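## Task

Press the blue bell's button exactly three times. Each press must take the button fully down and then let it rise fully back up and rest there briefly. A press that slides or tips the bell still counts toward the total, even if it earns nothing. A fourth press fails the task, as does touching any other bell's button or leaving any bell tipped over or displaced. Nothing may end up off the table, and the result must hold without the robot supporting anything.

## Robot and tools

Robot: one arm, a Franka FR3 with seven joints, carrying a Robotiq 2F-140 two-finger gripper. There is a single arm, so every command describes one gripper. The bells stand loose on a table. Each scene starts fresh and has its own bell task; the result of finished_scene tells you the next one.

Frame: the scene frame has its origin on the table surface right below the arm's base. +z is up, +x points out along the arm's forward direction, and +y is to the left when facing +x. The base may sit slightly tilted. Reported hand positions can be off a little, more so far from the base.

Gripper geometry: the fingers point along the gripper's own +z axis and open and close along its y axis. end_effector_position is the spot midway between the pads when they are shut. Closed fingertips stick out about 33 mm past that spot, open ones about 9 mm. Closing pushes the tips roughly 24 mm further out, so keep clearance above surfaces. For pressing a bell button, a closed gripper pointing straight down makes a compact pusher.

The row: every motion command is built from rows of 10 numbers: x, y, z, qw, qx, qy, qz, position, force_limit, speed. x, y, z are an absolute target for end_effector_position in metres, scene frame. qw, qx, qy, qz is an absolute target orientation quaternion, w first, scene frame. Together these seven are a pose. The last three are gripper settings, each from -1 to 1: position (+1 fully open at 140 mm, about -0.8 pads touching, -1 close until blocked), force_limit (about 14 N at -1, 60 N at 0, 107 N at +1), speed of the finger gap (about 30 mm/s at -1, 140 at 0, 250 at +1). Always resend the orientation you want; the reported quaternion can have drifted.

execute_actions(actions): actions is a list of actions; each action is a list of up to 15 rows; each row is applied for one 1/30 s step, and if fewer than 15 rows are given the last one is repeated to fill 15 steps. An empty list just returns the current state and images. Per step the commanded pose is clipped to within 70 mm and 16 degrees of the measured pose, so distant targets need several actions. A target more than 0.6 m away from the gripper along any gripper axis is refused; if the first action fails this or any action is malformed, nothing runs.

move(target, speed, blocking): target is one row (an absolute pose plus finger settings sent at the start). The gripper follows a straight path toward it at up to speed m/s (0.002 to 0.5, default 0.25; rotation up to twice that in rad/s). Paths last 0.5 to 10 s. It does not slow for obstacles, and faster contact or a target deeper past the contact means a harder hit. With blocking=false the result comes after 0.5 s while the arm keeps going; then use wait or stop before sending other motion. The extra line reports the ending (done, off_target, moving, held, fault), limits used (paced = pose clipped, held = some steps blocked by a check) and the remaining distance.

wait(seconds): 0 to 10 s, holds the last command, returns early if a running move finishes. stop(): brakes a running move; fingers continue. zoom_image(camera, region): camera is cam_high or cam_wrist (both 896x504); region is [x0, y0, x1, y1] in pixels from the top-left, at most 504 by 504. read_manual(section) gives only licence texts. finished_scene(scene): pass the current scene's number to end it; irreversible.

Results: state line with end_effector_position and end_effector_quat_wxyz, Hand target (the pose the controller is now driving toward), joint positions, joint torques and external torque estimates (these include friction and noise), gripper object_status (0 moving, 1 blocked while opening, 2 blocked while closing, 3 reached target or pads met) and position_measured in counts (3 open, 230 pads together). "pose unreachable" means the clearance check altered or blocked the command. MOTOR HOT warns of overheating; OVER-TEMPERATURE FAULT means brakes set until cool.

Joint ranges (rad), base outward: -2.744 to 2.744, -1.784 to 1.784, -2.901 to 2.901, -3.042 to -0.152, -2.807 to 2.807, 0.544 to 4.517, -3.016 to 3.016. Load limits (N m): 20, 20, 18, 18, 12, 12, 12. Reaching a limit in contact causes a TORQUE FAULT: a 10 s halt and the rest of the call dropped.

Cautions: identify bell colours in the images first and hover above the right button before descending slowly. Press only to full depth, then lift clear so the button fully rises and pause before the next press. Count presses carefully; an extra one fails. Avoid side contact that slides or tips a bell, avoid bumping other buttons, and don't slam or push very hard. Quick, smooth motion is preferred.

Each tool is called in YAML: its name, and indented under it one key for each argument.

## Session

execute_actions:
  actions: []

Scene clock: 0.00 s.
end_effector_position=(+0.6694, +0.3432, +0.2889) position_measured=3 object_status=3 end_effector_quat_wxyz=(-0.525, +0.757, -0.296, -0.251)
Joint positions: [ 0.021  0.631  0.097 -1.53   1.253  1.794 -1.302]
Joint velocities: [-0.001  0.    -0.     0.    -0.001  0.     0.   ]
Joint torques (N m, as the joint torque sensors report them, + toward a larger angle): no reading
External joint torques (N m, as the arm's controller estimates them; a push from outside toward a larger angle lowers the number): no reading
Hand target: +0.669, +0.343, +0.289; -0.525, +0.757, -0.296, -0.251

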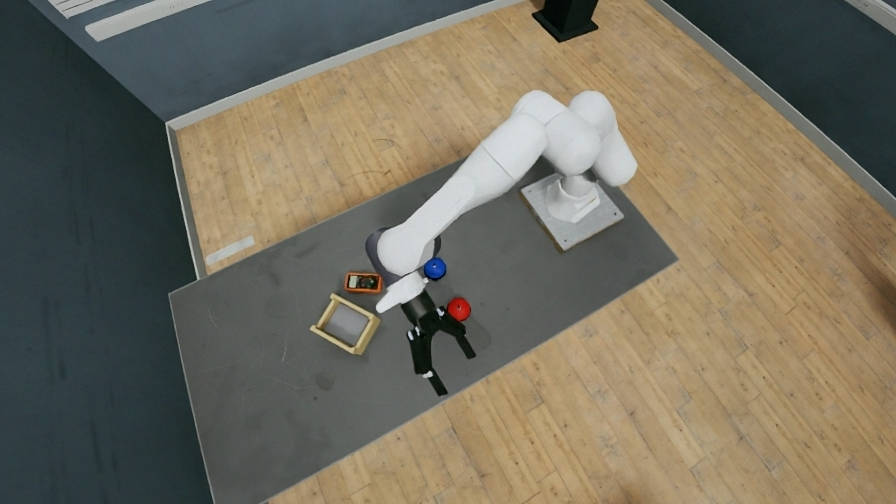

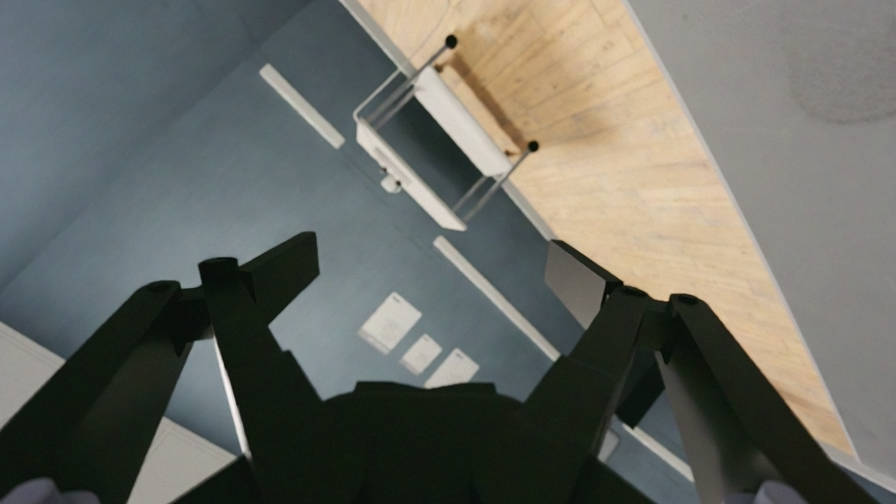

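move:
  target: [0.556,-0.008,0.172,0,1,0,0,-1,0,0]
  speed: 0.25

Scene clock: 11.63 s.
end_effector_position=(+0.5569, -0.0073, +0.1773) position_measured=233 object_status=3 end_effector_quat_wxyz=(-0.007, +1.000, +0.004, +0.000)
Joint positions: [ 0.147  0.122 -0.16  -2.138  0.042  2.258 -1.627]
Joint velocities: [ 0.001 -0.     0.002 -0.001 -0.003  0.012 -0.   ]
Joint torques (N m, as the joint torque sensors report them, + toward a larger angle): [  0.69 -35.95  -0.71  21.45  -0.12   3.14  -0.01]
External joint torques (N m, as the arm's controller estimates them; a push from outside toward a larger angle lowers the number): [ 0.55 -1.57 -0.35 -1.22 -0.81  0.61  0.  ]
Hand target: +0.558, -0.008, +0.178; -0.005, +1.000, +0.007, +0.003
Off the commanded pose: 0.005 m, 1 deg.
move: off_target

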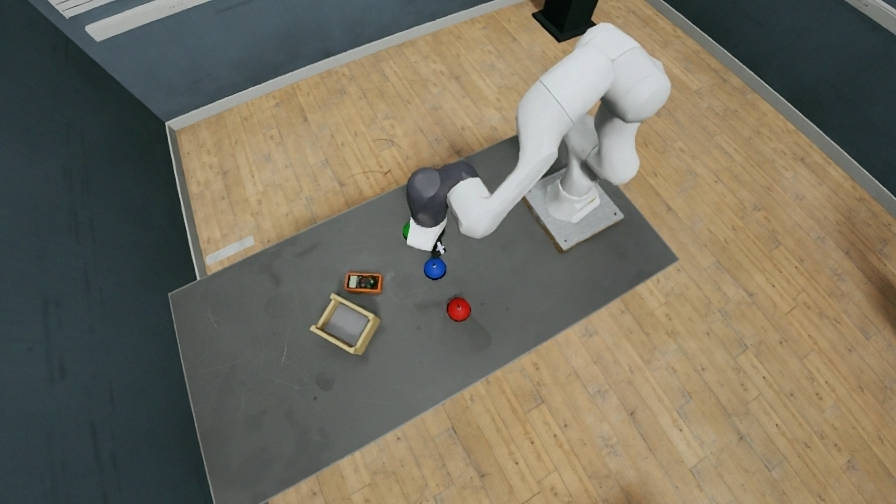

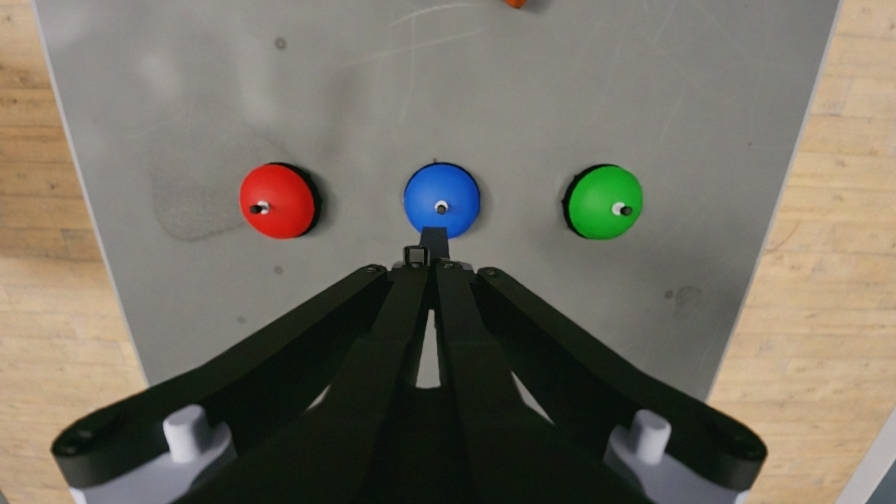

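move:
  target: [0.567,-0.011,0.122,0,1,0,0,-1,0,0]
  speed: 0.08

Scene clock: 19.77 s.
end_effector_position=(+0.5656, -0.0112, +0.1231) position_measured=233 object_status=3 end_effector_quat_wxyz=(+0.001, +1.000, +0.001, -0.002)
Joint positions: [ 0.147  0.234 -0.16  -2.142  0.05   2.369 -1.627]
Joint velocities: [ 0.001 -0.001 -0.    -0.     0.     0.011  0.   ]
Joint torques (N m, as the joint torque sensors report them, + toward a larger angle): [  0.07 -35.56  -0.19  21.34   1.61   3.21   0.14]
External joint torques (N m, as the arm's controller estimates them; a push from outside toward a larger angle lowers the number): [ 0.13  1.19  0.8  -0.06  1.    0.71  0.14]
Hand target: +0.567, -0.011, +0.122; -0.000, +1.000, +0.000, -0.000
Off the commanded pose: 0.002 m, 0 deg.
move: done

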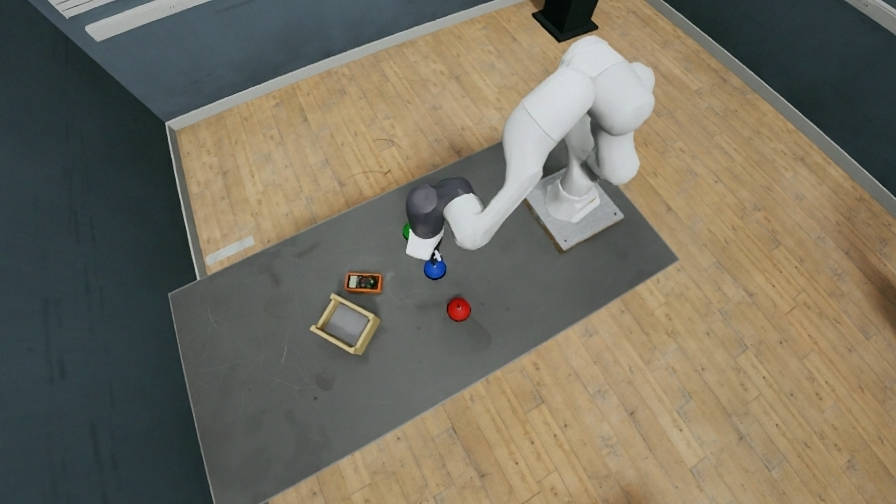

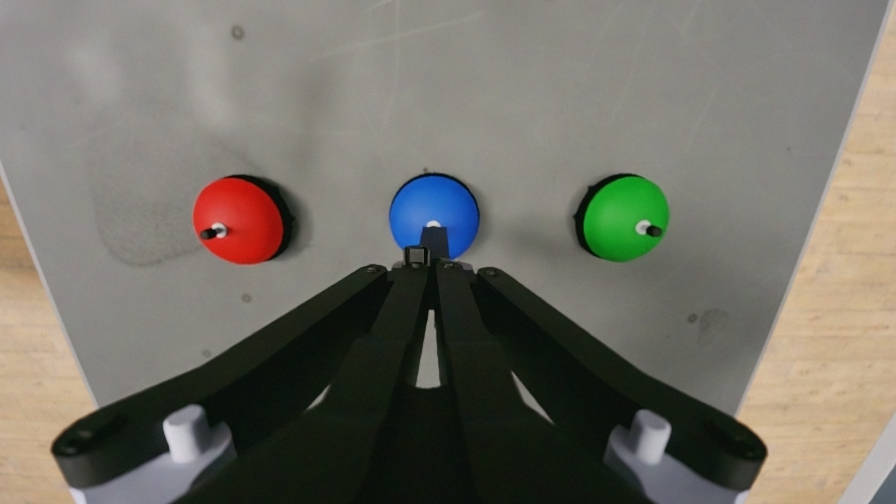

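move:
  target: [0.569,-0.010,0.089,0,1,0,0,-1,0,0]
  speed: 0.025

Scene clock: 23.63 s.
end_effector_position=(+0.5682, -0.0110, +0.0923) position_measured=233 object_status=3 end_effector_quat_wxyz=(+0.001, +1.000, -0.001, -0.002)
Joint positions: [ 0.147  0.297 -0.157 -2.146  0.066  2.435 -1.632]
Joint velocities: [-0.001 -0.001  0.001  0.001  0.002  0.    -0.005]
Joint torques (N m, as the joint torque sensors report them, + toward a larger angle): [ -0.92 -35.05   0.47  20.06   1.8    4.04  -0.04]
External joint torques (N m, as the arm's controller estimates them; a push from outside toward a larger angle lowers the number): [-1.03  3.05  1.56 -0.74  1.23  1.51 -0.04]
Hand target: +0.569, -0.010, +0.089; -0.000, +1.000, +0.000, -0.000
Off the commanded pose: 0.004 m, 0 deg.
move: off_target

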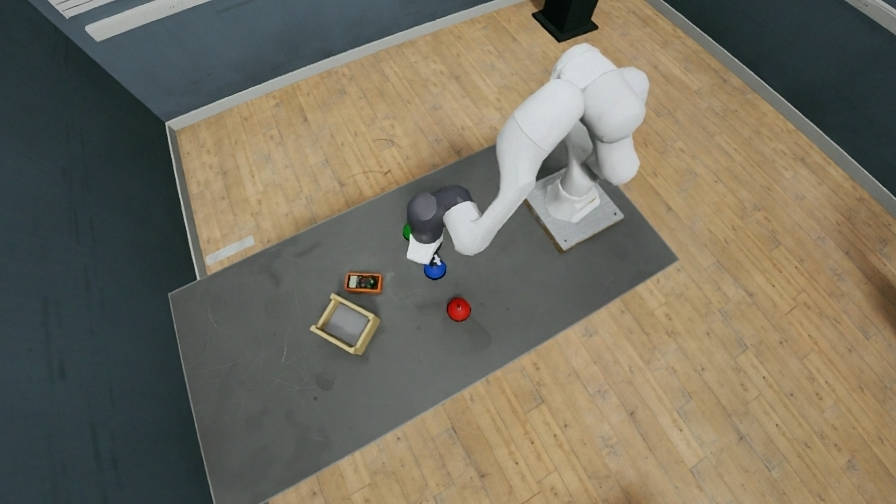

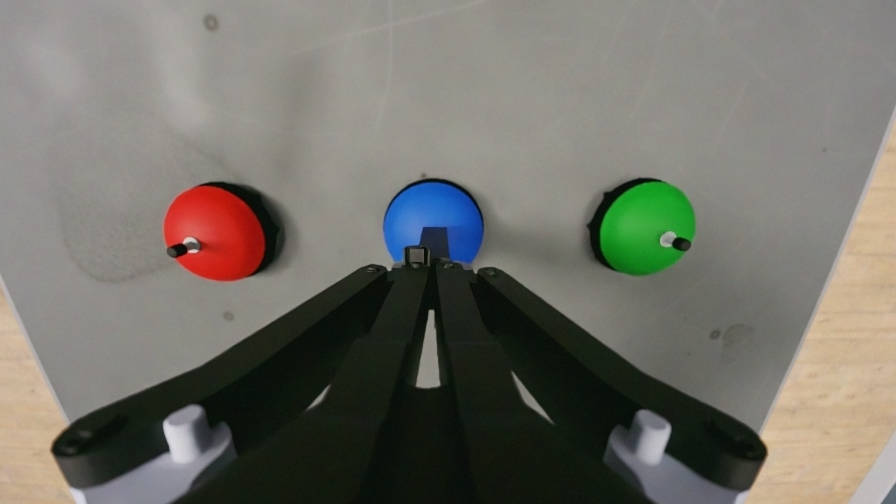

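Make sure it's bottomed.

move:
  target: [0.569,-0.010,0.085,0,1,0,0,-1,0,0]
  speed: 0.015

Scene clock: 27.67 s.
end_effector_position=(+0.5689, -0.0110, +0.0925) position_measured=233 object_status=3 end_effector_quat_wxyz=(+0.001, +1.000, -0.001, -0.000)
Joint positions: [ 0.147  0.297 -0.157 -2.146  0.068  2.437 -1.635]
Joint velocities: [-0.001 -0.     0.     0.001  0.     0.001 -0.002]
Joint torques (N m, as the joint torque sensors report them, + toward a larger angle): [ -0.97 -31.09   0.9   19.3    1.93   5.06   0.05]
External joint torques (N m, as the arm's controller estimates them; a push from outside toward a larger angle lowers the number): [-1.    6.91  2.05 -1.43  1.36  2.54  0.05]
Hand target: +0.569, -0.010, +0.085; +0.000, +1.000, +0.000, -0.000
Off the commanded pose: 0.008 m, 0 deg.
move: off_target

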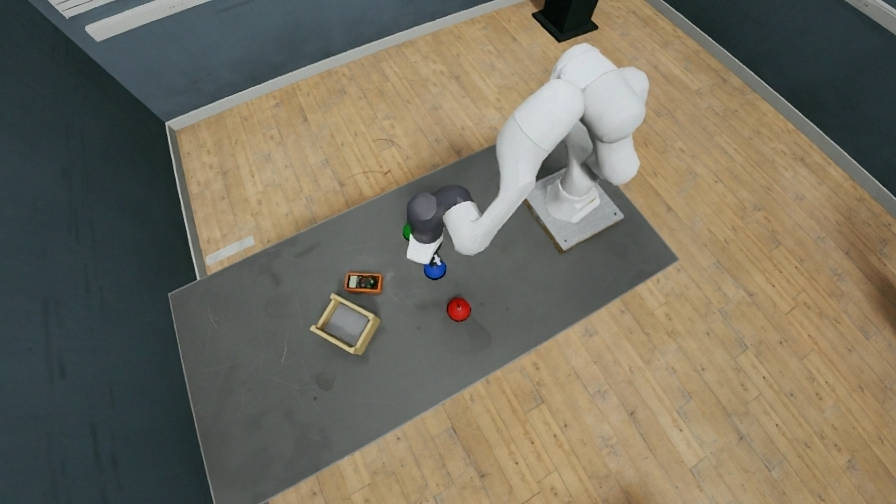

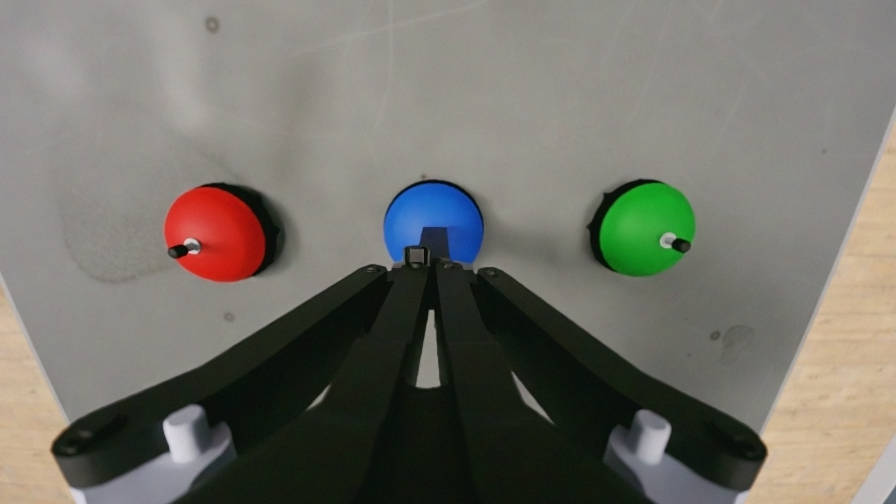

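move:
  target: [0.569,-0.010,0.118,0,1,0,0,-1,0,0]
  speed: 0.04

move:
  target: [0.569,-0.010,0.087,0,1,0,0,-1,0,0]
  speed: 0.025

move:
  target: [0.569,-0.010,0.118,0,1,0,0,-1,0,0]
  speed: 0.04

move:
  target: [0.569,-0.010,0.087,0,1,0,0,-1,0,0]
  speed: 0.025

move:
  target: [0.569,-0.010,0.135,0,1,0,0,-1,0,0]
  speed: 0.05

Scene clock: 39.37 s.
end_effector_position=(+0.5696, -0.0095, +0.1164) position_measured=233 object_status=3 end_effector_quat_wxyz=(-0.001, +1.000, +0.001, +0.001)
Joint positions: [ 0.147  0.252 -0.157 -2.138  0.06   2.39  -1.632]
Joint velocities: [ 0.     0.001 -0.001 -0.001 -0.002 -0.018  0.004]
Joint torques (N m, as the joint torque sensors report them, + toward a larger angle): [  1.03 -38.11  -2.06  22.59  -0.34   2.08   0.29]
External joint torques (N m, as the arm's controller estimates them; a push from outside toward a larger angle lowers the number): [ 1.09 -1.   -1.01  1.33 -0.95 -0.44  0.29]
Hand target: +0.569, -0.010, +0.118; +0.000, +1.000, -0.000, +0.000
Off the commanded pose: 0.002 m, 0 deg.
move: done

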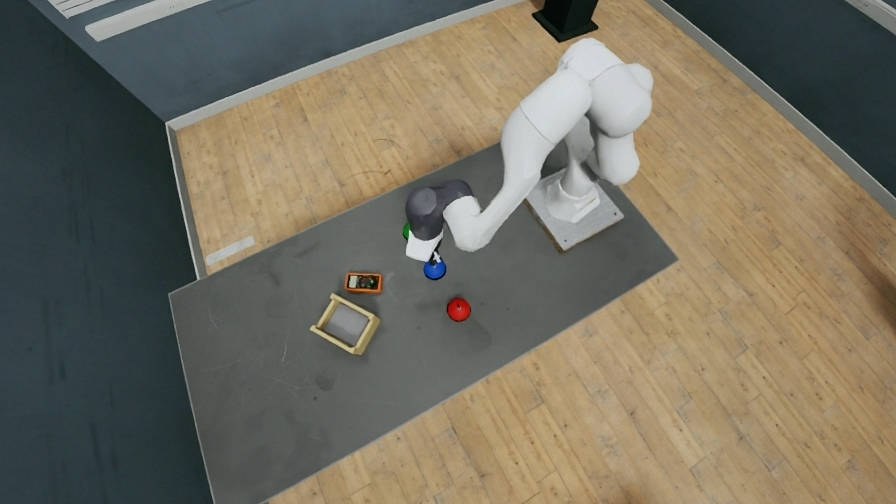

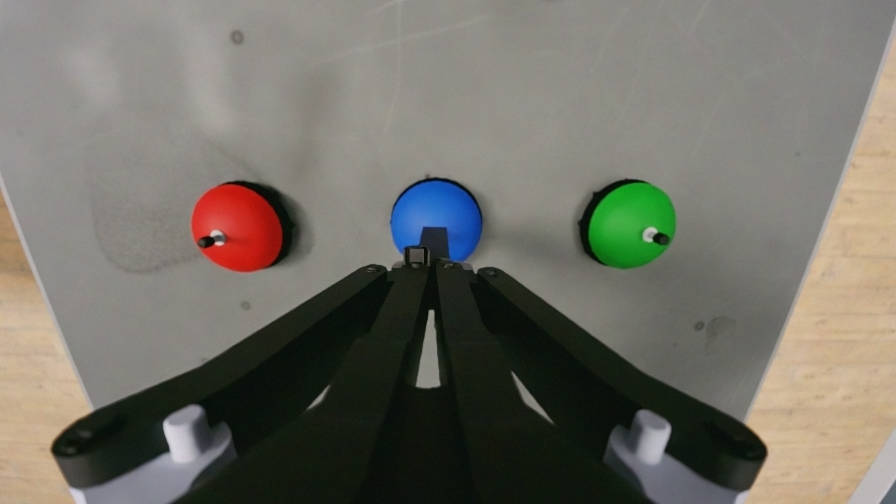

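Scene clock: 40.77 s.
end_effector_position=(+0.5690, -0.0108, +0.0923) position_measured=233 object_status=3 end_effector_quat_wxyz=(+0.001, +1.000, -0.001, -0.001)
Joint positions: [ 0.147  0.297 -0.157 -2.145  0.068  2.437 -1.634]
Joint velocities: [ 0.    -0.001 -0.    -0.001  0.001  0.001 -0.003]
Joint torques (N m, as the joint torque sensors report them, + toward a larger angle): [ -0.41 -33.69   0.13  18.97   1.9    4.45  -0.09]
External joint torques (N m, as the arm's controller estimates them; a push from outside toward a larger angle lowers the number): [-0.5   4.33  1.24 -1.75  1.34  1.93 -0.09]
Hand target: +0.569, -0.010, +0.087; -0.000, +1.000, +0.000, -0.000
Off the commanded pose: 0.005 m, 0 deg.
move: off_target

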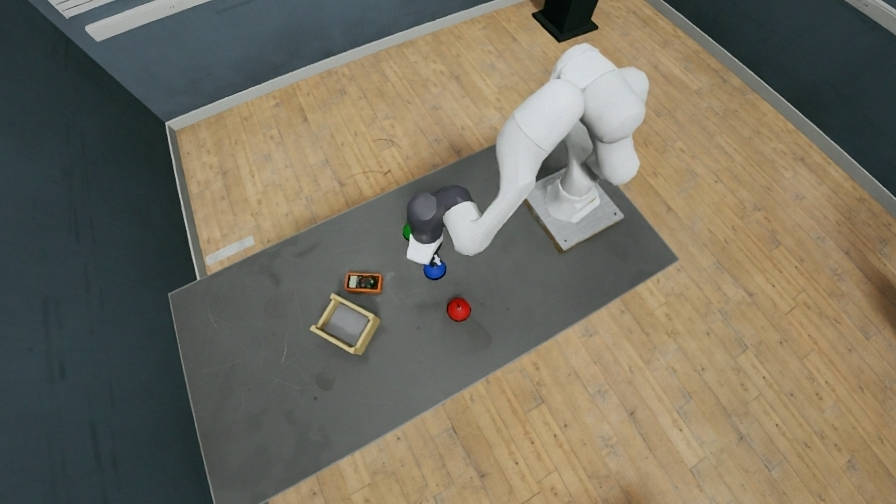

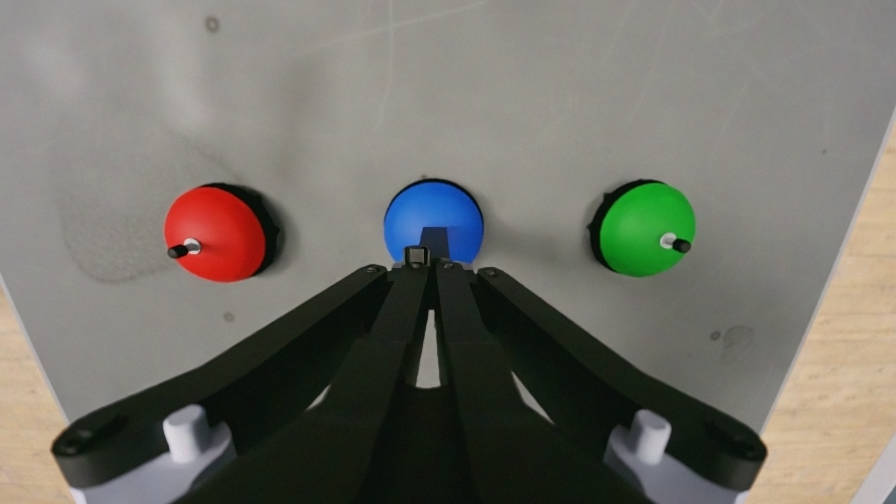

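Scene clock: 41.70 s.
end_effector_position=(+0.5696, -0.0093, +0.1164) position_measured=233 object_status=3 end_effector_quat_wxyz=(-0.001, +1.000, +0.001, +0.001)
Joint positions: [ 0.147  0.252 -0.157 -2.138  0.06   2.39  -1.631]
Joint velocities: [-0.    -0.001 -0.     0.    -0.003 -0.018  0.004]
Joint torques (N m, as the joint torque sensors report them, + toward a larger angle): [  0.99 -38.29  -2.28  23.26  -0.19   2.07   0.5 ]
External joint torques (N m, as the arm's controller estimates them; a push from outside toward a larger angle lowers the number): [ 1.07 -0.99 -1.2   1.85 -0.8  -0.48  0.49]
Hand target: +0.569, -0.010, +0.118; +0.000, +1.000, -0.000, +0.000
Off the commanded pose: 0.002 m, 0 deg.
move: done

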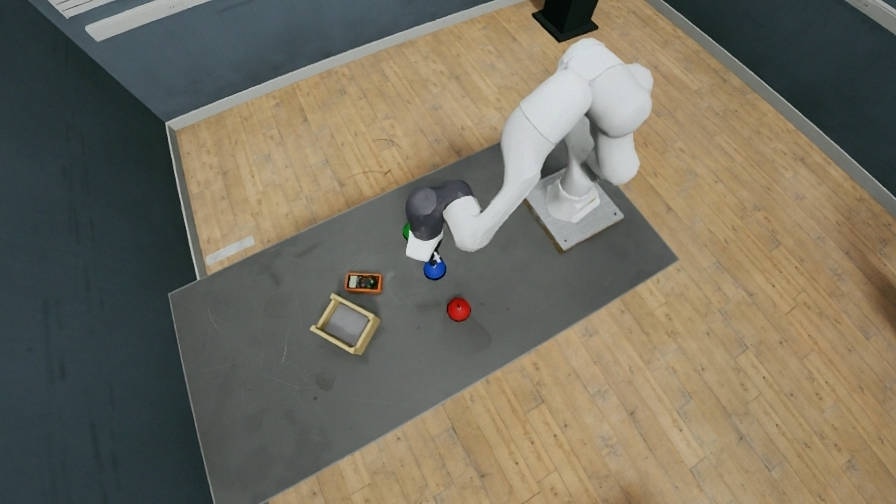

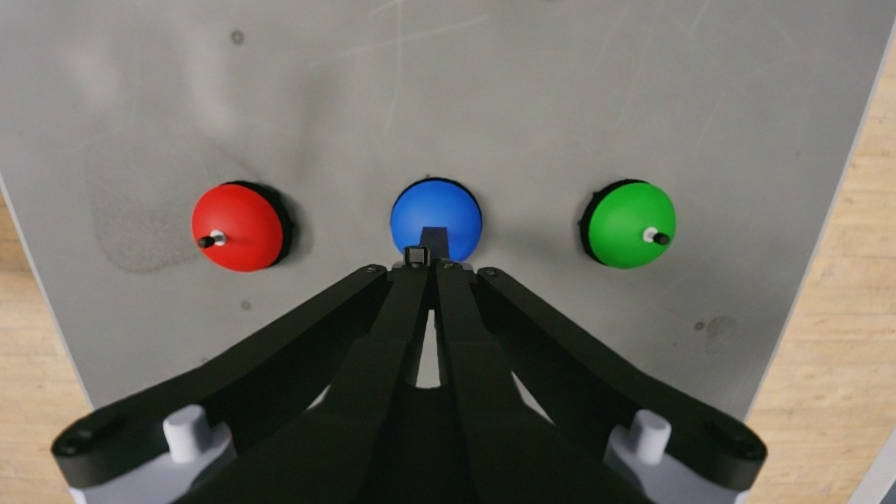

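Scene clock: 43.10 s.
end_effector_position=(+0.5690, -0.0107, +0.0923) position_measured=233 object_status=3 end_effector_quat_wxyz=(+0.001, +1.000, -0.001, -0.001)
Joint positions: [ 0.147  0.297 -0.157 -2.145  0.068  2.437 -1.634]
Joint velocities: [ 0.001  0.    -0.001 -0.     0.001  0.    -0.004]
Joint torques (N m, as the joint torque sensors report them, + toward a larger angle): [ -0.9  -33.21   0.5   18.76   1.81   4.38   0.  ]
External joint torques (N m, as the arm's controller estimates them; a push from outside toward a larger angle lowers the number): [-0.82  4.72  1.76 -1.89  1.24  1.87  0.  ]
Hand target: +0.569, -0.010, +0.087; -0.000, +1.000, +0.000, -0.000
Off the commanded pose: 0.005 m, 0 deg.
move: off_target

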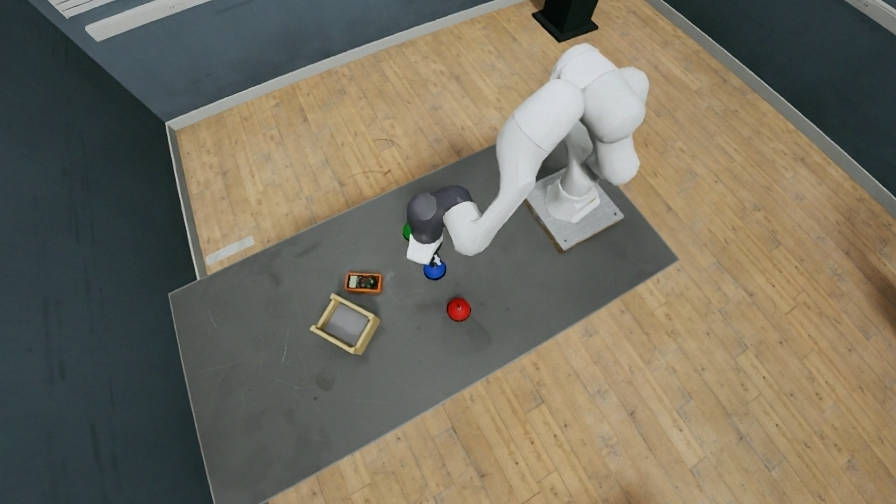

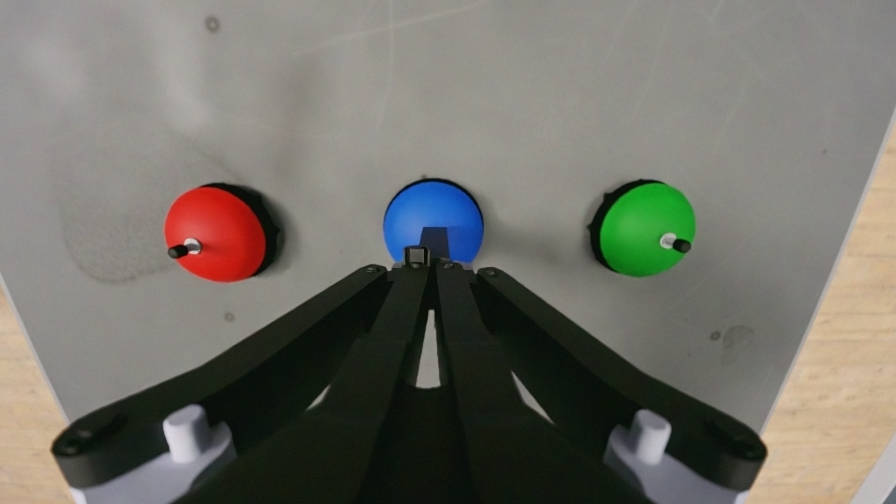

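Scene clock: 44.37 s.
end_effector_position=(+0.5696, -0.0092, +0.1333) position_measured=233 object_status=3 end_effector_quat_wxyz=(-0.001, +1.000, +0.001, +0.001)
Joint positions: [ 0.147  0.223 -0.157 -2.129  0.052  2.351 -1.626]
Joint velocities: [ 0.     0.     0.     0.    -0.001 -0.012  0.004]
Joint torques (N m, as the joint torque sensors report them, + toward a larger angle): [  0.97 -37.17  -2.37  23.54  -0.18   2.08   0.35]
External joint torques (N m, as the arm's controller estimates them; a push from outside toward a larger angle lowers the number): [ 0.86 -0.43 -1.58  1.76 -0.81 -0.45  0.35]
Hand target: +0.569, -0.010, +0.135; +0.000, +1.000, -0.000, +0.000
Off the commanded pose: 0.002 m, 0 deg.
move: done

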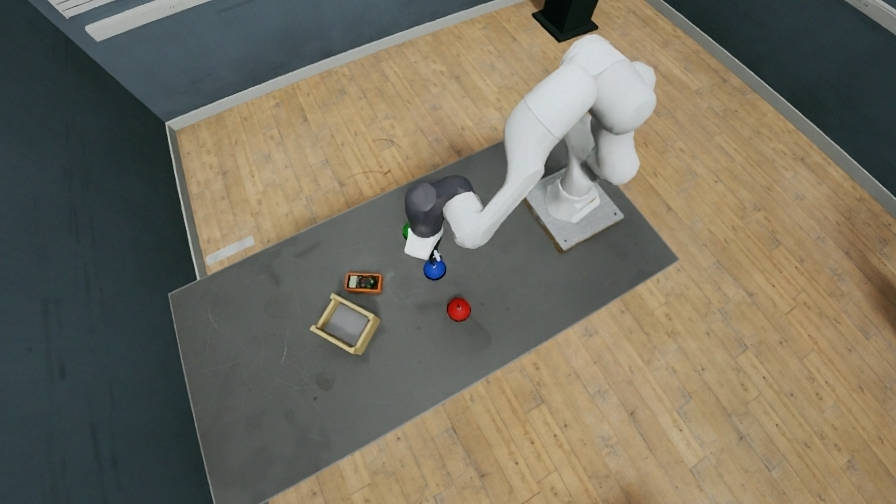

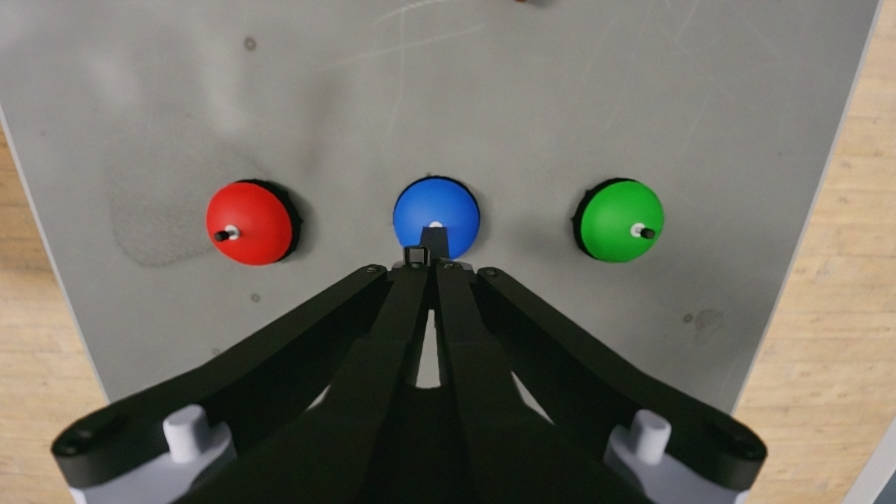

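finished_scene:
  scene: 2

The scene is finished: the task was done.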